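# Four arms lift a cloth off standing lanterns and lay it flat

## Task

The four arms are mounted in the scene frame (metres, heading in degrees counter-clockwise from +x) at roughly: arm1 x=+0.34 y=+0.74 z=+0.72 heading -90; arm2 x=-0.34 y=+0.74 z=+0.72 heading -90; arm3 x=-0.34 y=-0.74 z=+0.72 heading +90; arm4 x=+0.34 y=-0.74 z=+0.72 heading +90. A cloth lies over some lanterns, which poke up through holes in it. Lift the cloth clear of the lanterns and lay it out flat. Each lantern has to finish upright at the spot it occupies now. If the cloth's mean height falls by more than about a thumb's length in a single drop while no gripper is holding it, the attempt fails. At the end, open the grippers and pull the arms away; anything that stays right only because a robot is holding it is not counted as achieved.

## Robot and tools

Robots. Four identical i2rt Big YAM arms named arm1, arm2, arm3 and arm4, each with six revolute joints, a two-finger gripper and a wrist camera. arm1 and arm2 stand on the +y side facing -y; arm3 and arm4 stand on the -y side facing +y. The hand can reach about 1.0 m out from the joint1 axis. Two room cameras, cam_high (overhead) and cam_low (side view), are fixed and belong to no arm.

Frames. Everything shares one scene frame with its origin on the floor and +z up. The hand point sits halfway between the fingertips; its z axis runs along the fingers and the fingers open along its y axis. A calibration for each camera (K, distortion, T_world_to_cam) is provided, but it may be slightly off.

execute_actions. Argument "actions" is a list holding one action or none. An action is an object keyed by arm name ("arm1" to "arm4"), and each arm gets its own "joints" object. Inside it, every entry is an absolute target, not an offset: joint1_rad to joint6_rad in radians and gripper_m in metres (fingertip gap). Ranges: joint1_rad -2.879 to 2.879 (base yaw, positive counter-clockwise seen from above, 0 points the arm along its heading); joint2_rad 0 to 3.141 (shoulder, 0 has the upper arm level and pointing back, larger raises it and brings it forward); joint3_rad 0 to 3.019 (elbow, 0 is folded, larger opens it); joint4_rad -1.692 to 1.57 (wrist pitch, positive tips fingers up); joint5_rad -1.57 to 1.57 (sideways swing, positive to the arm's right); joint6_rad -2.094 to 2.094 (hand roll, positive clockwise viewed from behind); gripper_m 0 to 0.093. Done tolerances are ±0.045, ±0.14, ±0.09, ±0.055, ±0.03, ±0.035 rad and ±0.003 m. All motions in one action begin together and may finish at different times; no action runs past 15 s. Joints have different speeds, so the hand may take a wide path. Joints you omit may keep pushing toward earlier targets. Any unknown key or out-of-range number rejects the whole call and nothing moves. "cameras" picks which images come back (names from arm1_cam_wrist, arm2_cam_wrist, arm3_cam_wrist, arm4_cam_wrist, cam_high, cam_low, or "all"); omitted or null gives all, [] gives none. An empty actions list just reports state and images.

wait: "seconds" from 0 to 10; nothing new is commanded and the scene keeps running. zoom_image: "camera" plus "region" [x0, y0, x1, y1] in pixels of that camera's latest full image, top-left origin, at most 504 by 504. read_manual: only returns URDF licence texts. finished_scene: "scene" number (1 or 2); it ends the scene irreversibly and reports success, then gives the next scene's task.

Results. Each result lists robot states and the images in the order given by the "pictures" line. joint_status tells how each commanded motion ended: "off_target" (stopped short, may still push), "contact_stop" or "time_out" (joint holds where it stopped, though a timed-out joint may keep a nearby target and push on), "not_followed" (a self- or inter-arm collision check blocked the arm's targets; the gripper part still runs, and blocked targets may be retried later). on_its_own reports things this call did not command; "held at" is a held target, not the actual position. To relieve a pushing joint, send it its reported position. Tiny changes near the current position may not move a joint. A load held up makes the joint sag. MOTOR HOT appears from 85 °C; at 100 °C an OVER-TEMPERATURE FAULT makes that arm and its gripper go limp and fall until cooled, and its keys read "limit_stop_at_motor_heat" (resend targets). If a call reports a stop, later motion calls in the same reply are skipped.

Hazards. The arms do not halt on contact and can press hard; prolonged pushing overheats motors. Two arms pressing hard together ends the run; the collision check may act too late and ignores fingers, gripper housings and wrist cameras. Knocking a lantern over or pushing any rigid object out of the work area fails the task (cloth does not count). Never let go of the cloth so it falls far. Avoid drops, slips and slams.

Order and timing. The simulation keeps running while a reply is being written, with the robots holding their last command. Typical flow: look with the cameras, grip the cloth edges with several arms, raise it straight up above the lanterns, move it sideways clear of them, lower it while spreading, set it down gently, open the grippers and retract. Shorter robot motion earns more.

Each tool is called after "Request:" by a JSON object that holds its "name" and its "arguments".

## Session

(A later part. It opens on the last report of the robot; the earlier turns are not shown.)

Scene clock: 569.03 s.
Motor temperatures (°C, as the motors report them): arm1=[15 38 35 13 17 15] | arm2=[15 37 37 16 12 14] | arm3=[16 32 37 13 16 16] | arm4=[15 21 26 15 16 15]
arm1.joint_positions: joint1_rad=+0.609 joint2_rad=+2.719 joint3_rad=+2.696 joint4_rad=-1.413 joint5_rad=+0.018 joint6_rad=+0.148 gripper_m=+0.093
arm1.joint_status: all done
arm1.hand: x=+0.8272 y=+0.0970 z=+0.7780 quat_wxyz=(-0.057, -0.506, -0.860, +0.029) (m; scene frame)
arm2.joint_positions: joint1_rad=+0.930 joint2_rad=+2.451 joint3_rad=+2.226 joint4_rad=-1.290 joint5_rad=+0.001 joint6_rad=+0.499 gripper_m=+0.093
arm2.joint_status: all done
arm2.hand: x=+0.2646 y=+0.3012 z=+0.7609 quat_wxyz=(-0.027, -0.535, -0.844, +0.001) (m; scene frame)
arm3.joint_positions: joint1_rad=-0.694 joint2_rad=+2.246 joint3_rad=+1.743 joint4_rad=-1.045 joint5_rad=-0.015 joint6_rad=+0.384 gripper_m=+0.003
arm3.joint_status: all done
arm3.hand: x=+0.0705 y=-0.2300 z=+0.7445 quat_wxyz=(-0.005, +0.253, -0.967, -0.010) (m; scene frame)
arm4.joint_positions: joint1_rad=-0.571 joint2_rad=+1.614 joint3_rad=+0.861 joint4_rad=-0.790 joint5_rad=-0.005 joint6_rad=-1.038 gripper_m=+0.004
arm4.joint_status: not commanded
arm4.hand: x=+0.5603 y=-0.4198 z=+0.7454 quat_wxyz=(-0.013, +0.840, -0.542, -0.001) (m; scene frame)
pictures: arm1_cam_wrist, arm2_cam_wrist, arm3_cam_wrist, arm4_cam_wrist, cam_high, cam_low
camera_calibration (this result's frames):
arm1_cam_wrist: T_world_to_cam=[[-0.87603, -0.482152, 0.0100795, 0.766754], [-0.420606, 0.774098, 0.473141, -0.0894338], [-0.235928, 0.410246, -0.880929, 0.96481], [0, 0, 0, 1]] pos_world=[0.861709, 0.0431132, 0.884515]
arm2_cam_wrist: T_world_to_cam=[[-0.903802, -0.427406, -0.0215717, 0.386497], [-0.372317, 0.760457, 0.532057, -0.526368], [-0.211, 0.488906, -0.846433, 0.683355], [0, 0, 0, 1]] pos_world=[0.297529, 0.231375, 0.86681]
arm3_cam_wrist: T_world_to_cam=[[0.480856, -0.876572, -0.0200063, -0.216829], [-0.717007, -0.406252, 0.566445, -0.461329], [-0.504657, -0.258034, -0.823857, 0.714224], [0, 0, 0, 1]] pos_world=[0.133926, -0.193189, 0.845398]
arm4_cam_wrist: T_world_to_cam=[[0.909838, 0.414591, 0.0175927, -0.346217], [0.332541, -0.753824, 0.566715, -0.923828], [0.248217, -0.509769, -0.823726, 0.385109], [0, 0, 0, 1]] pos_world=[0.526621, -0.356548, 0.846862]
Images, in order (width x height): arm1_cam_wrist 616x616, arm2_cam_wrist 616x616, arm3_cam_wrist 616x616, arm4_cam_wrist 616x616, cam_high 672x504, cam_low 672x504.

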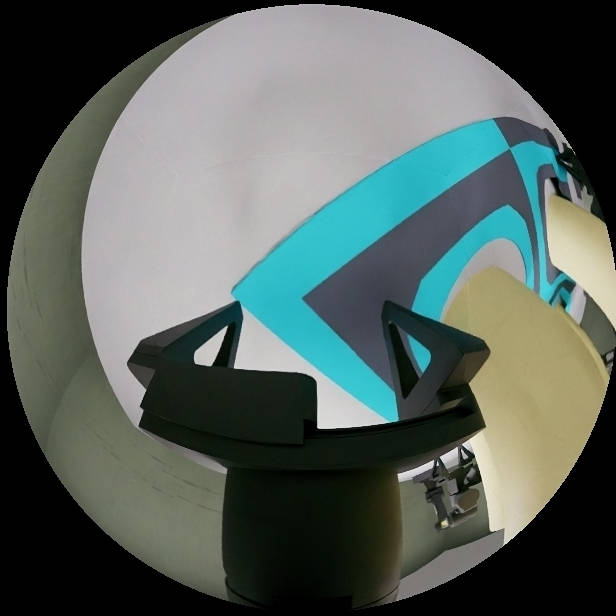

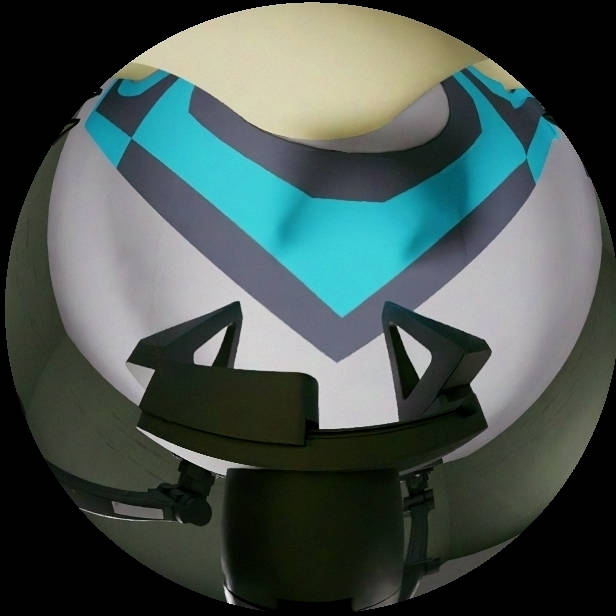

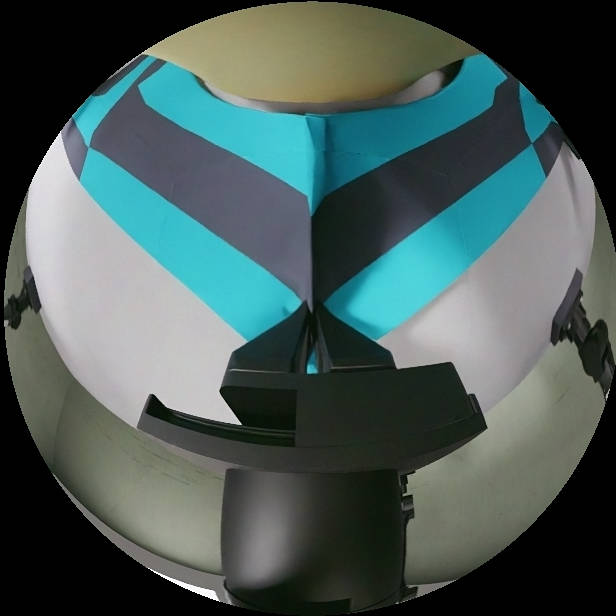

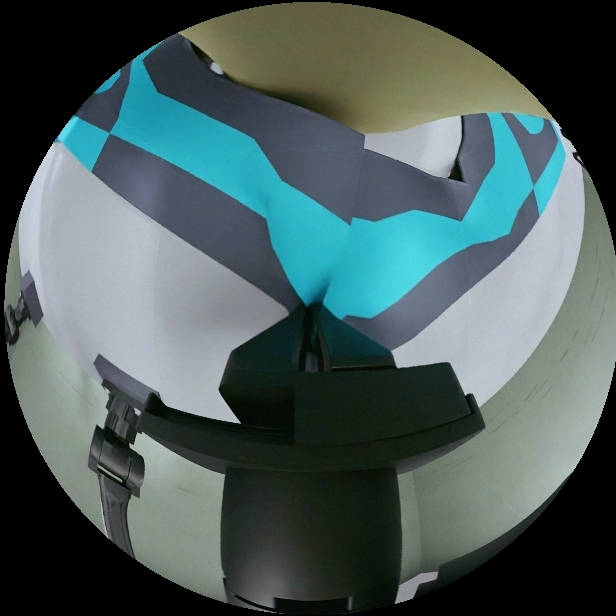

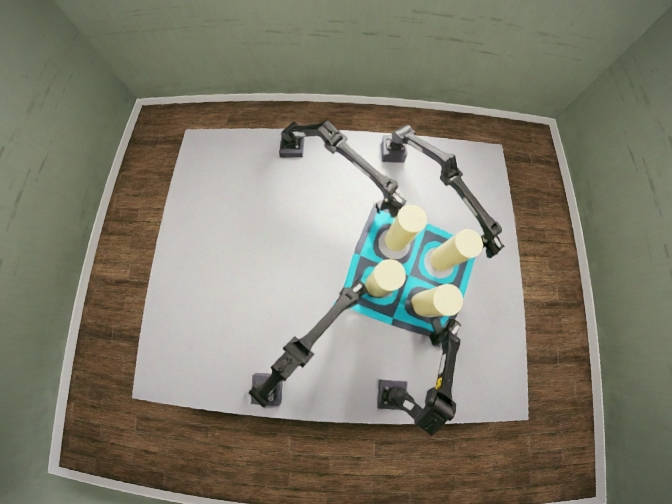

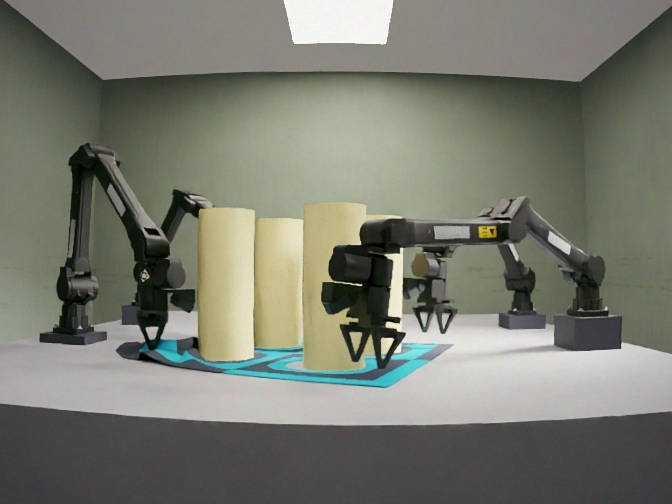

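Request:
{"name": "execute_actions", "arguments": {"actions": [{"arm1": {"joints": {"joint1_rad": 0.588, "joint2_rad": 2.82}}, "arm2": {"joints": {"joint1_rad": 0.915, "joint6_rad": 2.075}}}], "cameras": ["arm1_cam_wrist", "arm2_cam_wrist", "cam_high", "cam_low"]}}

Scene clock: 648.93 s.
Motor temperatures (°C, as the motors report them): arm1=[15 39 36 13 17 15] | arm2=[15 41 37 16 12 14] | arm3=[16 33 38 13 16 16] | arm4=[15 21 26 15 16 15]
arm1.joint_positions: joint1_rad=+0.595 joint2_rad=+2.766 joint3_rad=+2.707 joint4_rad=-1.404 joint5_rad=+0.016 joint6_rad=+0.147 gripper_m=+0.093
arm1.joint_status: all done
arm1.hand: x=+0.8165 y=+0.0935 z=+0.7454 quat_wxyz=(-0.044, -0.511, -0.858, +0.024) (m; scene frame)
arm2.joint_positions: joint1_rad=+0.923 joint2_rad=+2.451 joint3_rad=+2.226 joint4_rad=-1.290 joint5_rad=+0.001 joint6_rad=+2.065 gripper_m=+0.093
arm2.joint_status: all done
arm2.hand: x=+0.2618 y=+0.2973 z=+0.7609 quat_wxyz=(-0.020, -0.976, -0.217, -0.018) (m; scene frame)
arm3.joint_positions: joint1_rad=-0.694 joint2_rad=+2.246 joint3_rad=+1.743 joint4_rad=-1.045 joint5_rad=-0.015 joint6_rad=+0.384 gripper_m=+0.003
arm3.joint_status: not commanded
arm3.hand: x=+0.0705 y=-0.2300 z=+0.7445 quat_wxyz=(-0.005, +0.253, -0.967, -0.010) (m; scene frame)
arm4.joint_positions: joint1_rad=-0.571 joint2_rad=+1.614 joint3_rad=+0.861 joint4_rad=-0.790 joint5_rad=-0.005 joint6_rad=-1.038 gripper_m=+0.004
arm4.joint_status: not commanded
arm4.hand: x=+0.5602 y=-0.4198 z=+0.7454 quat_wxyz=(-0.013, +0.840, -0.542, -0.001) (m; scene frame)
pictures: arm1_cam_wrist, arm2_cam_wrist, cam_high, cam_low
camera_calibration (this result's frames):
arm1_cam_wrist: T_world_to_cam=[[-0.881859, -0.471343, 0.0126582, 0.757903], [-0.403344, 0.767996, 0.497489, -0.107449], [-0.24421, 0.43361, -0.867378, 0.9295], [0, 0, 0, 1]] pos_world=[0.852018, 0.0367125, 0.850089]
arm2_cam_wrist: T_world_to_cam=[[-0.424496, 0.904442, -0.0422777, -0.123482], [0.718005, 0.364704, 0.59284, -0.738466], [0.551608, 0.221302, -0.80421, 0.532456], [0, 0, 0, 1]] pos_world=[0.184098, 0.26317, 0.860778]
Images, in order (width x height): arm1_cam_wrist 616x616, arm2_cam_wrist 616x616, cam_high 672x504, cam_low 672x504.

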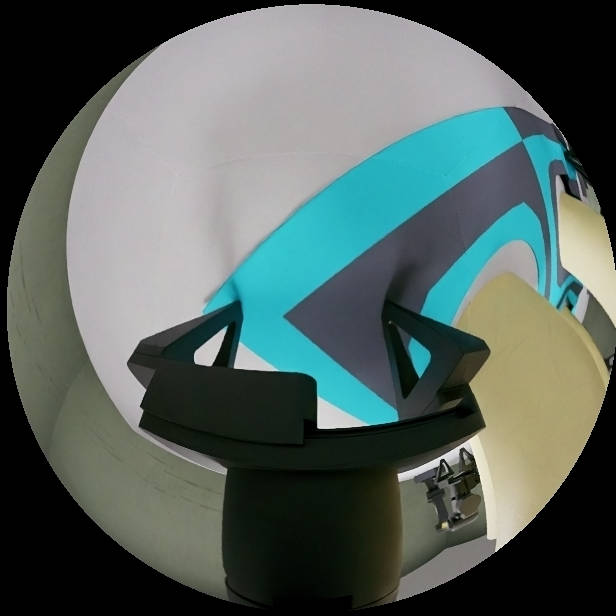

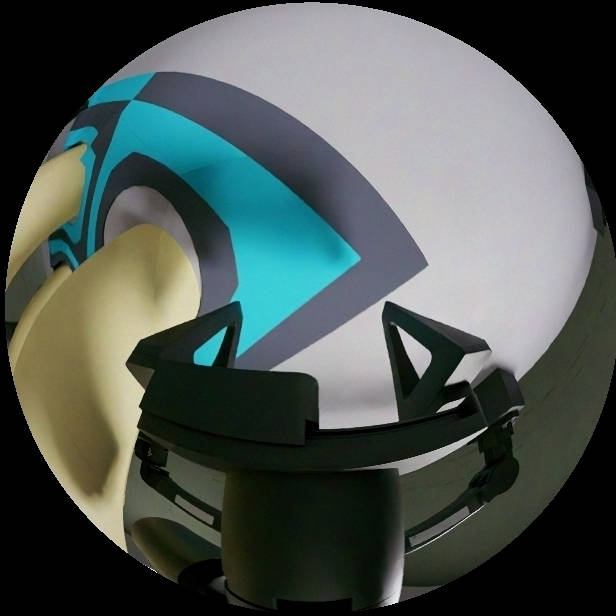

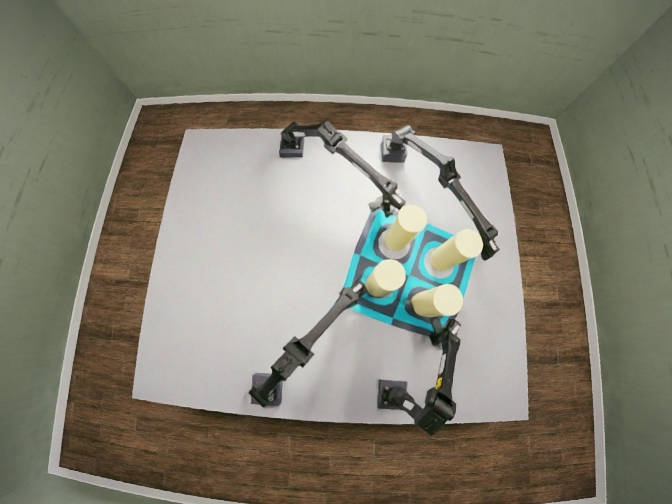

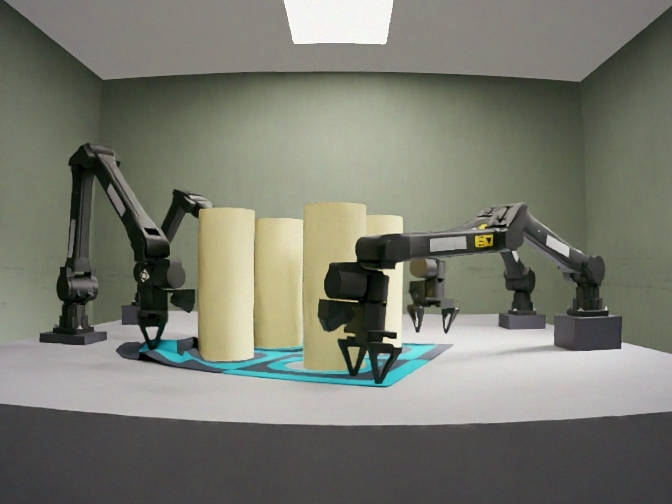

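Request:
{"name": "execute_actions", "arguments": {"actions": [{"arm1": {"joints": {"gripper_m": 0.0}}, "arm2": {"joints": {"joint1_rad": 0.897, "joint2_rad": 2.525, "joint3_rad": 2.175, "joint4_rad": -1.258}}}], "cameras": ["arm1_cam_wrist", "arm2_cam_wrist", "cam_high", "cam_low"]}}

Scene clock: 696.90 s.
Motor temperatures (°C, as the motors report them): arm1=[15 36 35 13 17 15] | arm2=[15 42 37 16 12 14] | arm3=[16 33 38 13 16 16] | arm4=[15 21 25 15 16 15]
arm1.joint_positions: joint1_rad=+0.595 joint2_rad=+2.766 joint3_rad=+2.707 joint4_rad=-1.404 joint5_rad=+0.016 joint6_rad=+0.146 gripper_m=+0.003
arm1.joint_status: gripper_m off_target (ended at +0.003, target +0.000)
arm1.hand: x=+0.8165 y=+0.0935 z=+0.7454 quat_wxyz=(-0.044, -0.511, -0.858, +0.024) (m; scene frame)
arm2.joint_positions: joint1_rad=+0.900 joint2_rad=+2.478 joint3_rad=+2.178 joint4_rad=-1.270 joint5_rad=+0.000 joint6_rad=+2.067 gripper_m=+0.093
arm2.joint_status: all done
arm2.hand: x=+0.2388 y=+0.2940 z=+0.7235 quat_wxyz=(+0.001, -0.979, -0.206, +0.000) (m; scene frame)
arm3.joint_positions: joint1_rad=-0.694 joint2_rad=+2.246 joint3_rad=+1.743 joint4_rad=-1.045 joint5_rad=-0.015 joint6_rad=+0.384 gripper_m=+0.003
arm3.joint_status: not commanded
arm3.hand: x=+0.0705 y=-0.2300 z=+0.7445 quat_wxyz=(-0.005, +0.253, -0.967, -0.010) (m; scene frame)
arm4.joint_positions: joint1_rad=-0.571 joint2_rad=+1.614 joint3_rad=+0.861 joint4_rad=-0.790 joint5_rad=-0.005 joint6_rad=-1.038 gripper_m=+0.004
arm4.joint_status: not commanded
arm4.hand: x=+0.5602 y=-0.4198 z=+0.7454 quat_wxyz=(-0.013, +0.840, -0.542, -0.001) (m; scene frame)
pictures: arm1_cam_wrist, arm2_cam_wrist, cam_high, cam_low
camera_calibration (this result's frames):
arm1_cam_wrist: T_world_to_cam=[[-0.881694, -0.471641, 0.0130716, 0.757423], [-0.403439, 0.767981, 0.497435, -0.107321], [-0.24465, 0.433312, -0.867403, 0.92991], [0, 0, 0, 1]] pos_world=[0.85202, 0.0367112, 0.850091]
arm2_cam_wrist: T_world_to_cam=[[-0.40316, 0.915098, 0.00763942, -0.176095], [0.752058, 0.326551, 0.572515, -0.680811], [0.521412, 0.23656, -0.819859, 0.529861], [0, 0, 0, 1]] pos_world=[0.164739, 0.258119, 0.825531]
Images, in order (width x height): arm1_cam_wrist 616x616, arm2_cam_wrist 616x616, cam_high 672x504, cam_low 672x504.

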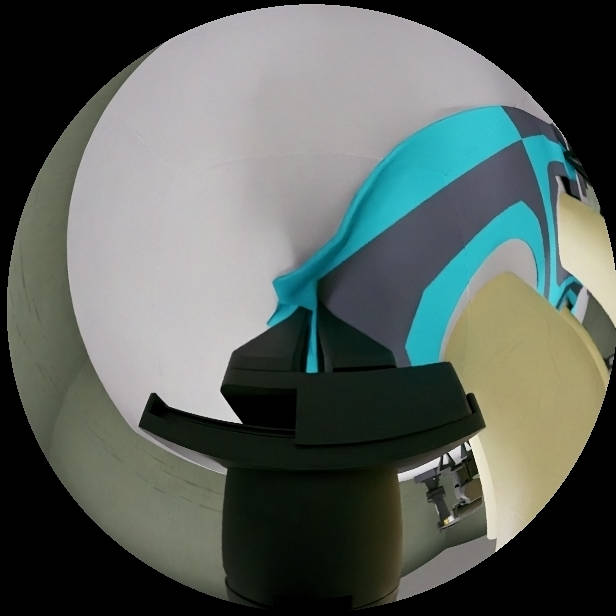

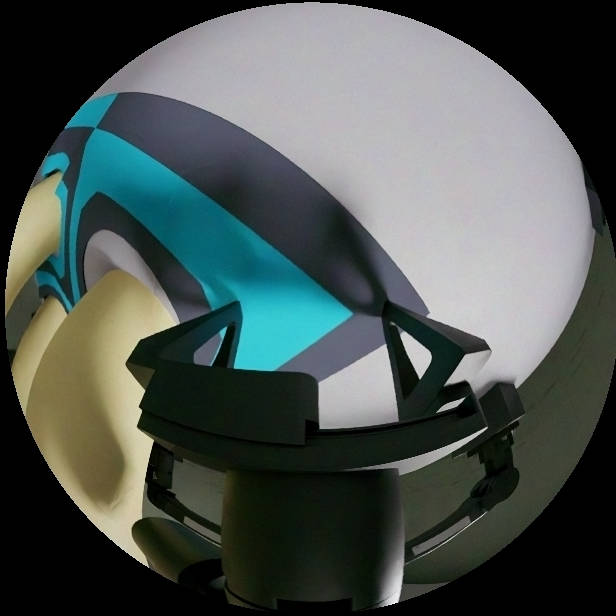

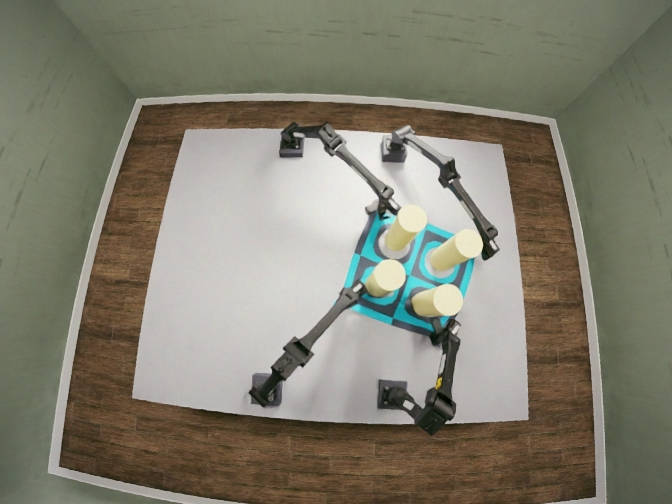

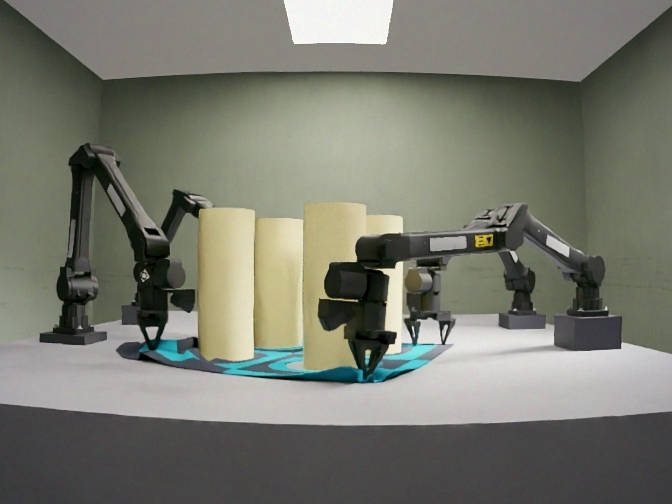

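Request:
{"name": "execute_actions", "arguments": {"actions": [{"arm2": {"joints": {"gripper_m": 0.0}}}]}}

Scene clock: 700.53 s.
Motor temperatures (°C, as the motors report them): arm1=[15 36 35 13 17 15] | arm2=[15 42 37 16 12 14] | arm3=[16 33 38 13 16 16] | arm4=[15 21 25 15 16 15]
arm1.joint_positions: joint1_rad=+0.595 joint2_rad=+2.766 joint3_rad=+2.707 joint4_rad=-1.404 joint5_rad=+0.016 joint6_rad=+0.146 gripper_m=+0.003
arm1.joint_status: not commanded
arm1.hand: x=+0.8165 y=+0.0935 z=+0.7454 quat_wxyz=(-0.044, -0.511, -0.858, +0.024) (m; scene frame)
arm2.joint_positions: joint1_rad=+0.900 joint2_rad=+2.478 joint3_rad=+2.178 joint4_rad=-1.268 joint5_rad=-0.001 joint6_rad=+2.067 gripper_m=+0.003
arm2.joint_status: all done
arm2.hand: x=+0.2394 y=+0.2936 z=+0.7235 quat_wxyz=(+0.000, -0.979, -0.206, -0.001) (m; scene frame)
arm3.joint_positions: joint1_rad=-0.694 joint2_rad=+2.246 joint3_rad=+1.743 joint4_rad=-1.045 joint5_rad=-0.015 joint6_rad=+0.384 gripper_m=+0.003
arm3.joint_status: not commanded
arm3.hand: x=+0.0705 y=-0.2300 z=+0.7445 quat_wxyz=(-0.005, +0.253, -0.967, -0.010) (m; scene frame)
arm4.joint_positions: joint1_rad=-0.571 joint2_rad=+1.614 joint3_rad=+0.861 joint4_rad=-0.790 joint5_rad=-0.005 joint6_rad=-1.038 gripper_m=+0.004
arm4.joint_status: not commanded
arm4.hand: x=+0.5602 y=-0.4198 z=+0.7454 quat_wxyz=(-0.013, +0.840, -0.542, -0.001) (m; scene frame)
pictures: arm1_cam_wrist, arm2_cam_wrist, arm3_cam_wrist, arm4_cam_wrist, cam_high, cam_low
camera_calibration (this result's frames):
arm1_cam_wrist: T_world_to_cam=[[-0.881694, -0.471641, 0.0130716, 0.757423], [-0.403439, 0.767981, 0.497435, -0.107321], [-0.24465, 0.433312, -0.867403, 0.92991], [0, 0, 0, 1]] pos_world=[0.85202, 0.0367112, 0.850091]
arm2_cam_wrist: T_world_to_cam=[[-0.403171, 0.915108, 0.0054717, -0.173981], [0.750717, 0.327314, 0.573838, -0.681976], [0.523333, 0.235463, -0.81895, 0.528857], [0, 0, 0, 1]] pos_world=[0.165059, 0.257905, 0.825404]
arm3_cam_wrist: T_world_to_cam=[[0.480856, -0.876572, -0.0200063, -0.216829], [-0.717007, -0.406252, 0.566445, -0.461329], [-0.504657, -0.258034, -0.823857, 0.714224], [0, 0, 0, 1]] pos_world=[0.133926, -0.193189, 0.845398]
arm4_cam_wrist: T_world_to_cam=[[0.909839, 0.414596, 0.0174002, -0.346039], [0.332725, -0.753945, 0.566446, -0.923735], [0.247965, -0.509585, -0.823915, 0.3855], [0, 0, 0, 1]] pos_world=[0.526599, -0.356533, 0.846887]
Images, in order (width x height): arm1_cam_wrist 616x616, arm2_cam_wrist 616x616, arm3_cam_wrist 616x616, arm4_cam_wrist 616x616, cam_high 672x504, cam_low 672x504.

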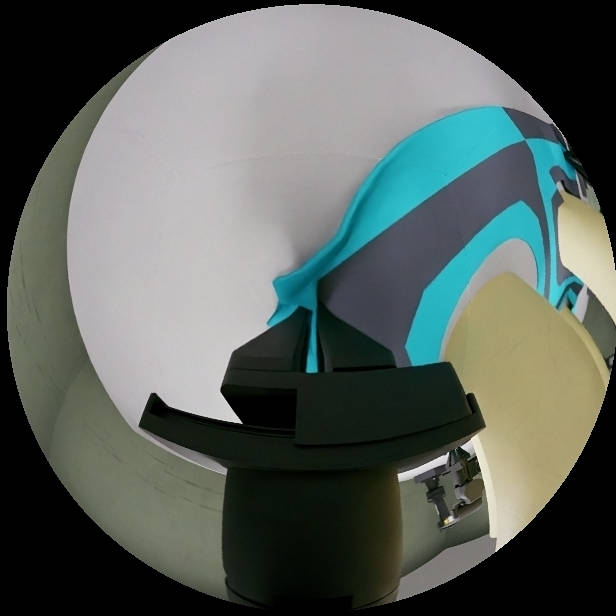

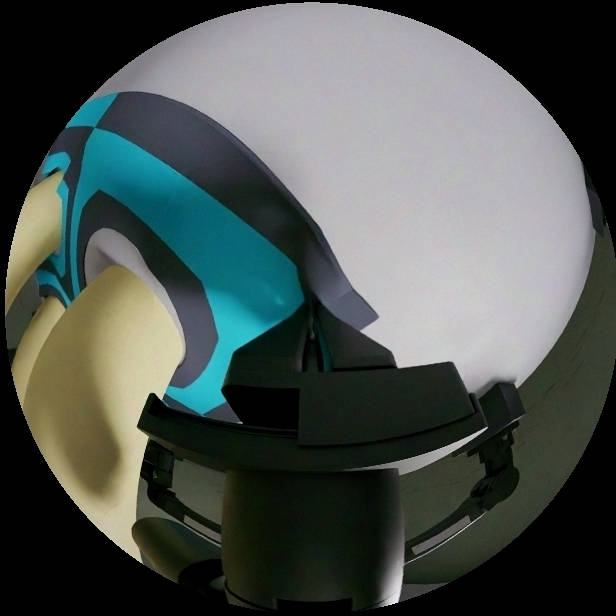

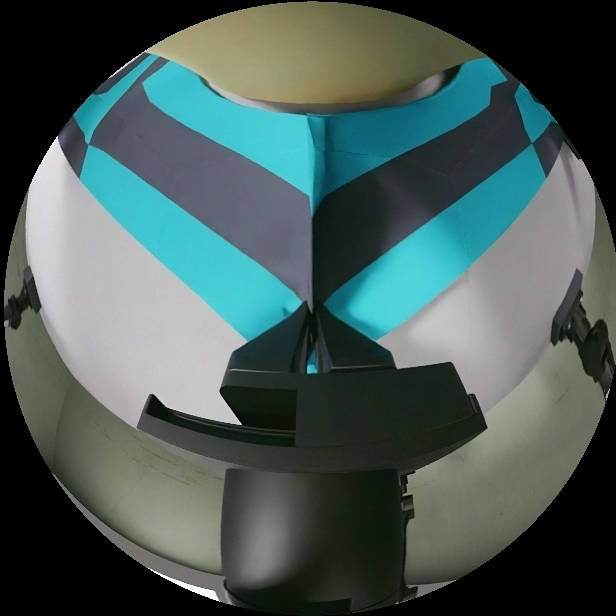

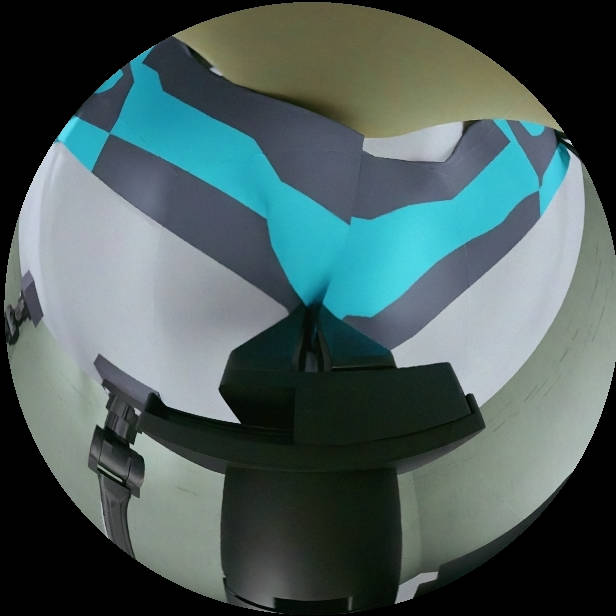

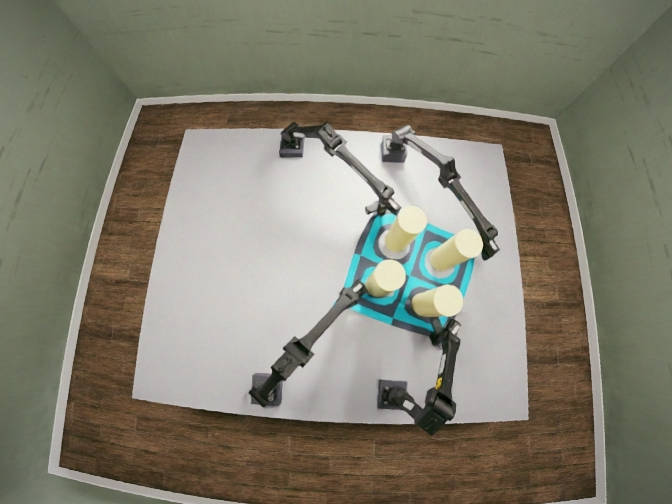

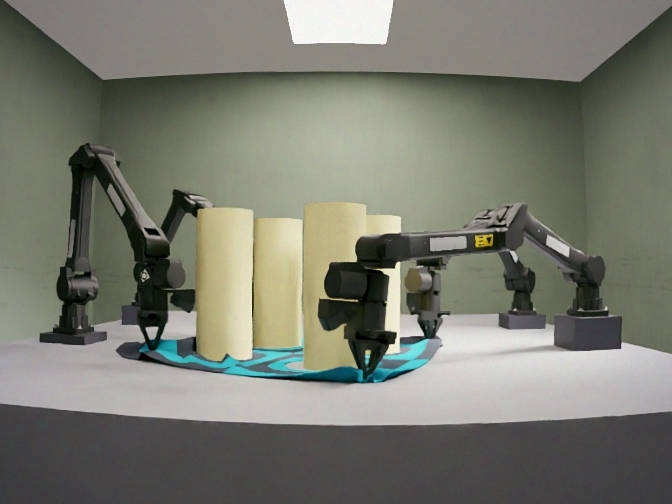

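Request:
{"name": "zoom_image", "arguments": {"camera": "cam_high", "region": [310, 180, 510, 370]}}

Request:
{"name": "zoom_image", "arguments": {"camera": "arm2_cam_wrist", "region": [200, 200, 450, 400]}}

Request:
{"name": "zoom_image", "arguments": {"camera": "cam_low", "region": [90, 190, 480, 400]}}

Region (310, 180, 510, 370) of cam_high's 672x504 image, scaled by 2.520, with more detail than that image has; it fills the top 479 rows of this view, and the rest is white.

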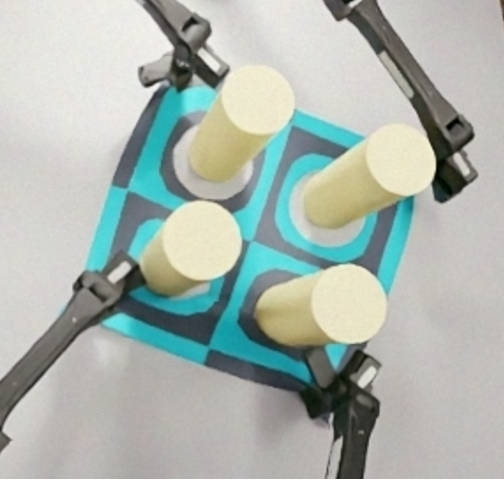

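Region (200, 200, 450, 400) of arm2_cam_wrist's 616x616 image, scaled by 2.016, with more detail than that image has; it fills the top 403 rows of this view, and the rest is white.

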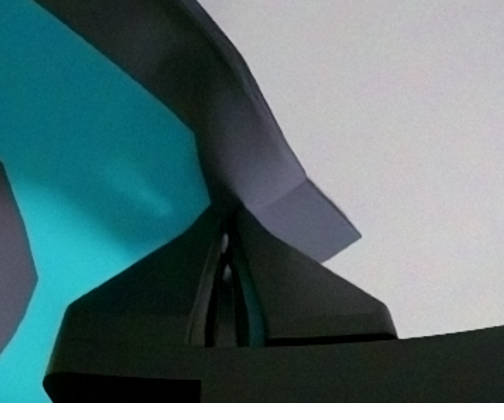

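Region (90, 190, 480, 400) of cam_low's 672x504 image, scaled by 1.292, with more detail than that image has; it fills the top 271 rows of this view, and the rest is white.

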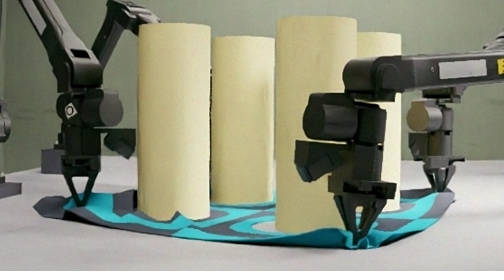

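Request:
{"name": "execute_actions", "arguments": {"actions": [{"arm1": {"joints": {"joint1_rad": 0.605, "joint2_rad": 2.695, "joint3_rad": 2.74, "joint4_rad": -1.485}}, "arm2": {"joints": {"joint1_rad": 0.922, "joint2_rad": 2.392, "joint3_rad": 2.146, "joint4_rad": -1.322}}, "arm3": {"joints": {"joint1_rad": -0.675, "joint2_rad": 2.17, "joint3_rad": 1.705}}, "arm4": {"joints": {"joint1_rad": -0.558, "joint2_rad": 1.468, "joint3_rad": 0.795, "joint4_rad": -0.832, "joint6_rad": -1.015}}}]}}

Scene clock: 780.43 s.
Motor temperatures (°C, as the motors report them): arm1=[15 35 35 13 17 15] | arm2=[15 40 34 16 12 14] | arm3=[16 34 39 13 16 16] | arm4=[15 21 25 15 16 15]
arm1.joint_positions: joint1_rad=+0.593 joint2_rad=+2.713 joint3_rad=+2.708 joint4_rad=-1.469 joint5_rad=+0.030 joint6_rad=+0.146 gripper_m=+0.003
arm1.joint_status: all done
arm1.hand: x=+0.8093 y=+0.0958 z=+0.7859 quat_wxyz=(-0.037, -0.512, -0.857, +0.028) (m; scene frame)
arm2.joint_positions: joint1_rad=+0.908 joint2_rad=+2.401 joint3_rad=+2.151 joint4_rad=-1.305 joint5_rad=+0.003 joint6_rad=+2.067 gripper_m=+0.003
arm2.joint_status: all done
arm2.hand: x=+0.2373 y=+0.3016 z=+0.7677 quat_wxyz=(-0.006, -0.978, -0.210, -0.004) (m; scene frame)
arm3.joint_positions: joint1_rad=-0.692 joint2_rad=+2.157 joint3_rad=+1.714 joint4_rad=-1.045 joint5_rad=-0.015 joint6_rad=+0.384 gripper_m=+0.003
arm3.joint_status: all done
arm3.hand: x=+0.0709 y=-0.2279 z=+0.7905 quat_wxyz=(-0.029, +0.254, -0.966, -0.028) (m; scene frame)
arm4.joint_positions: joint1_rad=-0.559 joint2_rad=+1.460 joint3_rad=+0.795 joint4_rad=-0.815 joint5_rad=-0.005 joint6_rad=-1.028 gripper_m=+0.004
arm4.joint_status: all done
arm4.hand: x=+0.5442 y=-0.4342 z=+0.7805 quat_wxyz=(-0.045, +0.840, -0.541, +0.000) (m; scene frame)
pictures: arm1_cam_wrist, arm2_cam_wrist, arm3_cam_wrist, arm4_cam_wrist, cam_high, cam_low
camera_calibration (this result's frames):
arm1_cam_wrist: T_world_to_cam=[[-0.882993, -0.468564, 0.0277934, 0.740846], [-0.392319, 0.769228, 0.504356, -0.146673], [-0.257702, 0.434438, -0.863049, 0.969365], [0, 0, 0, 1]] pos_world=[0.846426, 0.0388288, 0.889993]
arm2_cam_wrist: T_world_to_cam=[[-0.410437, 0.911859, -0.0074225, -0.169797], [0.743656, 0.339416, 0.575997, -0.712023], [0.527747, 0.230891, -0.817418, 0.563419], [0, 0, 0, 1]] pos_world=[0.162466, 0.266415, 0.869412]
arm3_cam_wrist: T_world_to_cam=[[0.483295, -0.874396, -0.0431078, -0.195729], [-0.736832, -0.432864, 0.519333, -0.453684], [-0.472762, -0.219228, -0.853484, 0.782827], [0, 0, 0, 1]] pos_world=[0.130397, -0.195911, 0.895306]
arm4_cam_wrist: T_world_to_cam=[[0.907238, 0.414503, 0.0714573, -0.366887], [0.314936, -0.782028, 0.537817, -0.929361], [0.278809, -0.465424, -0.840028, 0.425963], [0, 0, 0, 1]] pos_world=[0.506781, -0.376457, 0.883864]
Images, in order (width x height): arm1_cam_wrist 616x616, arm2_cam_wrist 616x616, arm3_cam_wrist 616x616, arm4_cam_wrist 616x616, cam_high 672x504, cam_low 672x504.

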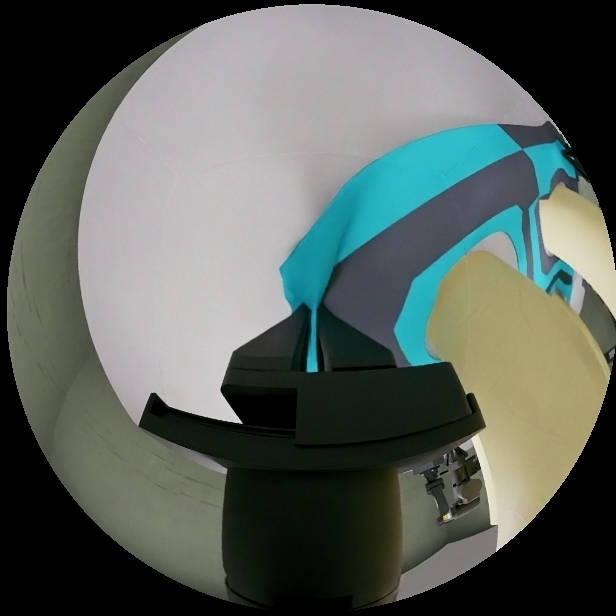

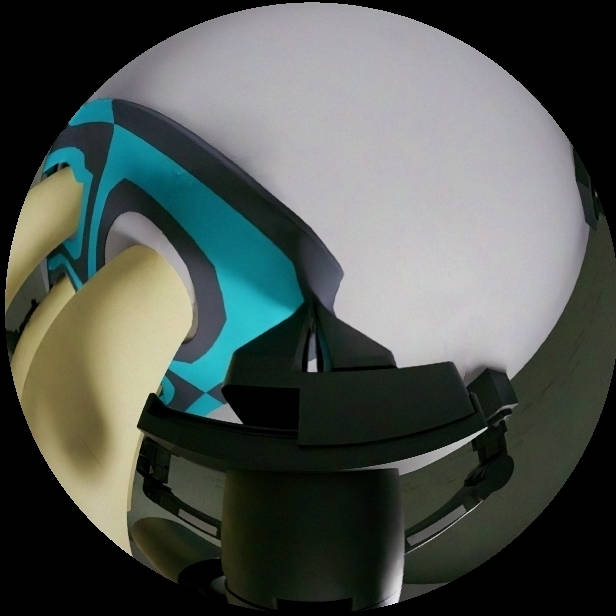

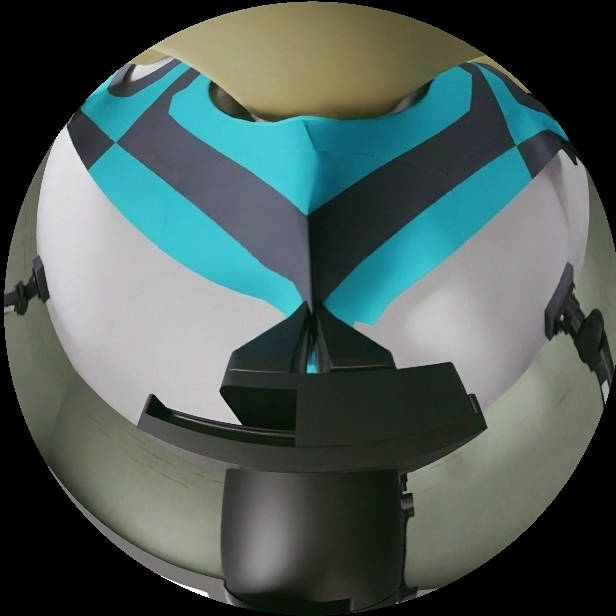

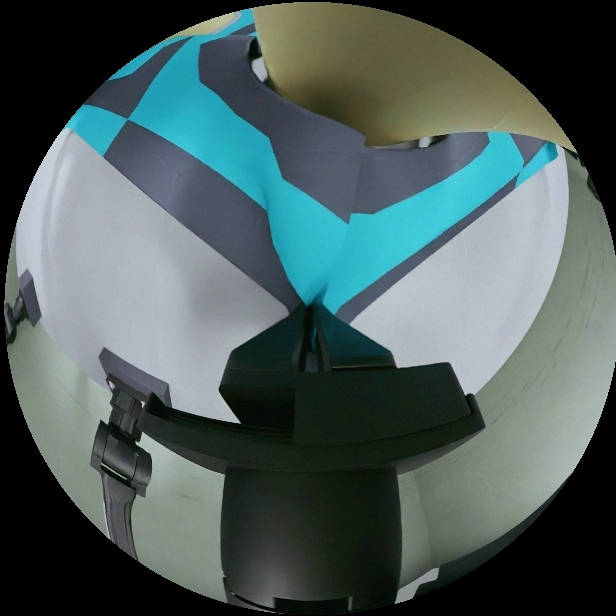

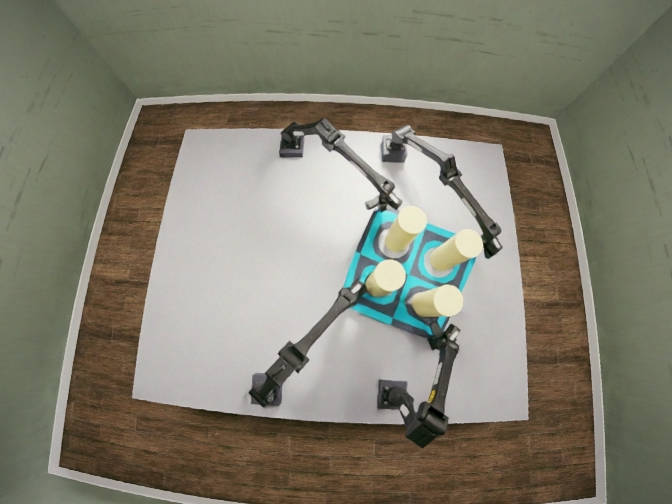

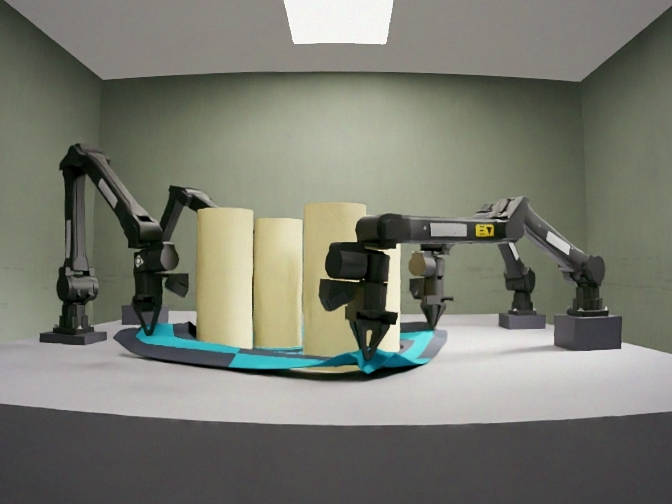

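Request:
{"name": "execute_actions", "arguments": {"actions": []}}

Scene clock: 796.97 s.
Motor temperatures (°C, as the motors report them): arm1=[15 37 37 13 17 15] | arm2=[15 41 34 16 12 14] | arm3=[16 34 38 13 16 16] | arm4=[15 20 25 15 16 15]
arm1.joint_positions: joint1_rad=+0.593 joint2_rad=+2.713 joint3_rad=+2.708 joint4_rad=-1.469 joint5_rad=+0.030 joint6_rad=+0.146 gripper_m=+0.003
arm1.joint_status: all done
arm1.hand: x=+0.8093 y=+0.0958 z=+0.7859 quat_wxyz=(-0.037, -0.512, -0.857, +0.028) (m; scene frame)
arm2.joint_positions: joint1_rad=+0.908 joint2_rad=+2.401 joint3_rad=+2.151 joint4_rad=-1.305 joint5_rad=+0.003 joint6_rad=+2.067 gripper_m=+0.003
arm2.joint_status: all done
arm2.hand: x=+0.2373 y=+0.3016 z=+0.7677 quat_wxyz=(-0.006, -0.978, -0.210, -0.004) (m; scene frame)
arm3.joint_positions: joint1_rad=-0.692 joint2_rad=+2.157 joint3_rad=+1.714 joint4_rad=-1.045 joint5_rad=-0.015 joint6_rad=+0.384 gripper_m=+0.003
arm3.joint_status: all done
arm3.hand: x=+0.0709 y=-0.2279 z=+0.7905 quat_wxyz=(-0.029, +0.254, -0.966, -0.028) (m; scene frame)
arm4.joint_positions: joint1_rad=-0.559 joint2_rad=+1.460 joint3_rad=+0.795 joint4_rad=-0.815 joint5_rad=-0.005 joint6_rad=-1.028 gripper_m=+0.004
arm4.joint_status: all done
arm4.hand: x=+0.5442 y=-0.4342 z=+0.7805 quat_wxyz=(-0.045, +0.840, -0.541, +0.000) (m; scene frame)
pictures: arm1_cam_wrist, arm2_cam_wrist, arm3_cam_wrist, arm4_cam_wrist, cam_high, cam_low
camera_calibration (this result's frames):
arm1_cam_wrist: T_world_to_cam=[[-0.882993, -0.468564, 0.0277934, 0.740846], [-0.392319, 0.769228, 0.504356, -0.146673], [-0.257702, 0.434438, -0.863049, 0.969365], [0, 0, 0, 1]] pos_world=[0.846426, 0.0388288, 0.889993]
arm2_cam_wrist: T_world_to_cam=[[-0.410437, 0.911859, -0.0074225, -0.169797], [0.743656, 0.339416, 0.575997, -0.712023], [0.527747, 0.230891, -0.817418, 0.563419], [0, 0, 0, 1]] pos_world=[0.162466, 0.266415, 0.869412]
arm3_cam_wrist: T_world_to_cam=[[0.483295, -0.874396, -0.0431078, -0.195729], [-0.736832, -0.432864, 0.519333, -0.453684], [-0.472762, -0.219228, -0.853484, 0.782827], [0, 0, 0, 1]] pos_world=[0.130397, -0.195911, 0.895306]
arm4_cam_wrist: T_world_to_cam=[[0.907238, 0.414503, 0.0714573, -0.366887], [0.314936, -0.782028, 0.537817, -0.929361], [0.278809, -0.465424, -0.840028, 0.425963], [0, 0, 0, 1]] pos_world=[0.506781, -0.376457, 0.883864]
Images, in order (width x height): arm1_cam_wrist 616x616, arm2_cam_wrist 616x616, arm3_cam_wrist 616x616, arm4_cam_wrist 616x616, cam_high 672x504, cam_low 672x504.

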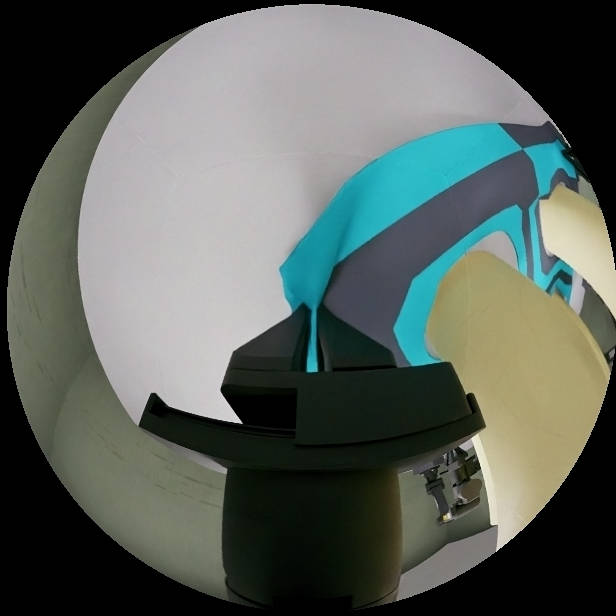

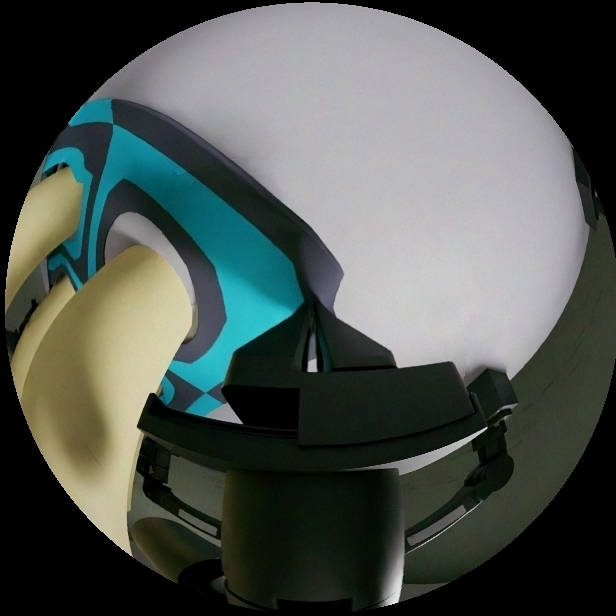

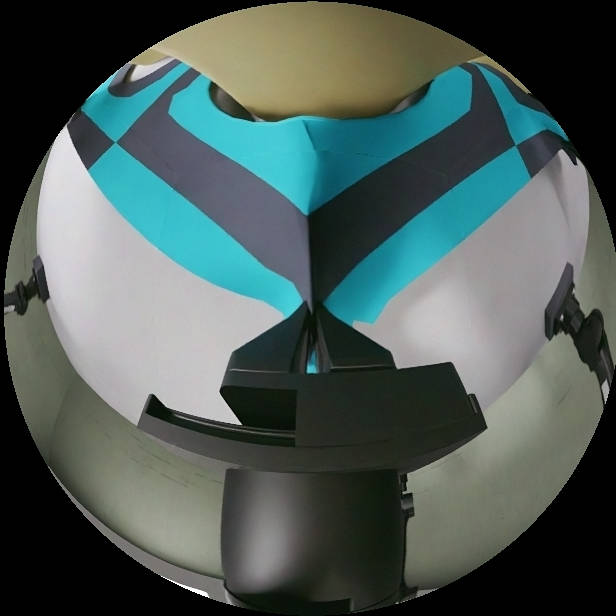

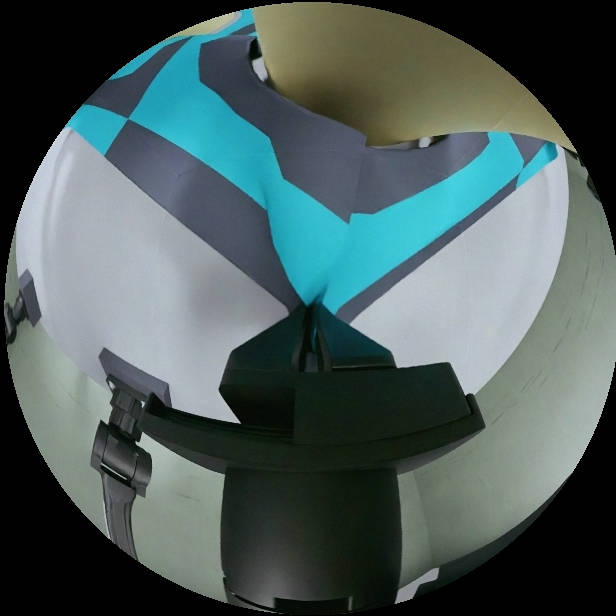

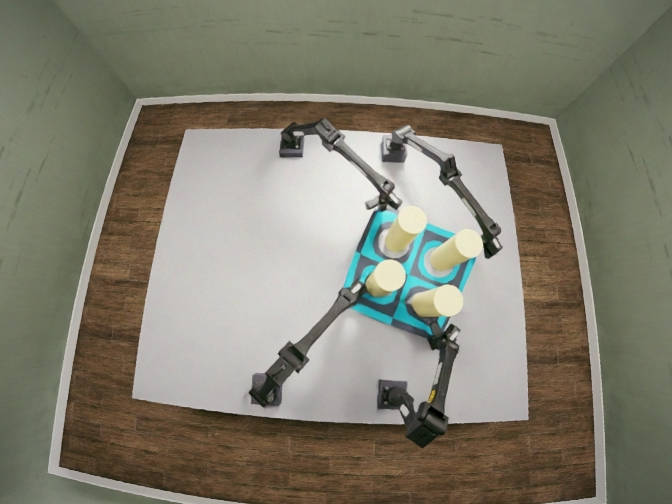

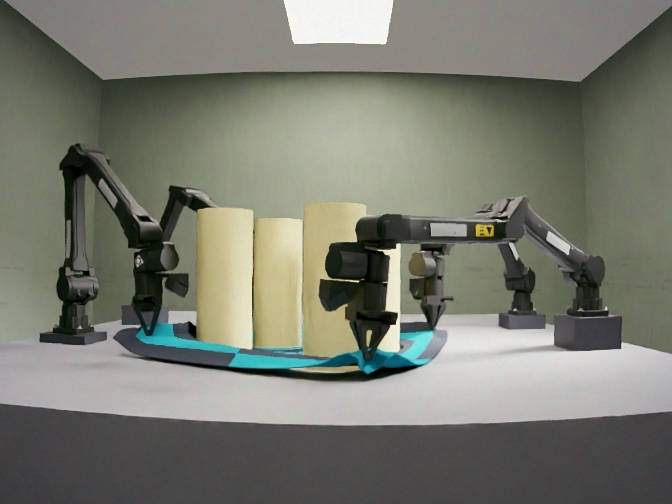

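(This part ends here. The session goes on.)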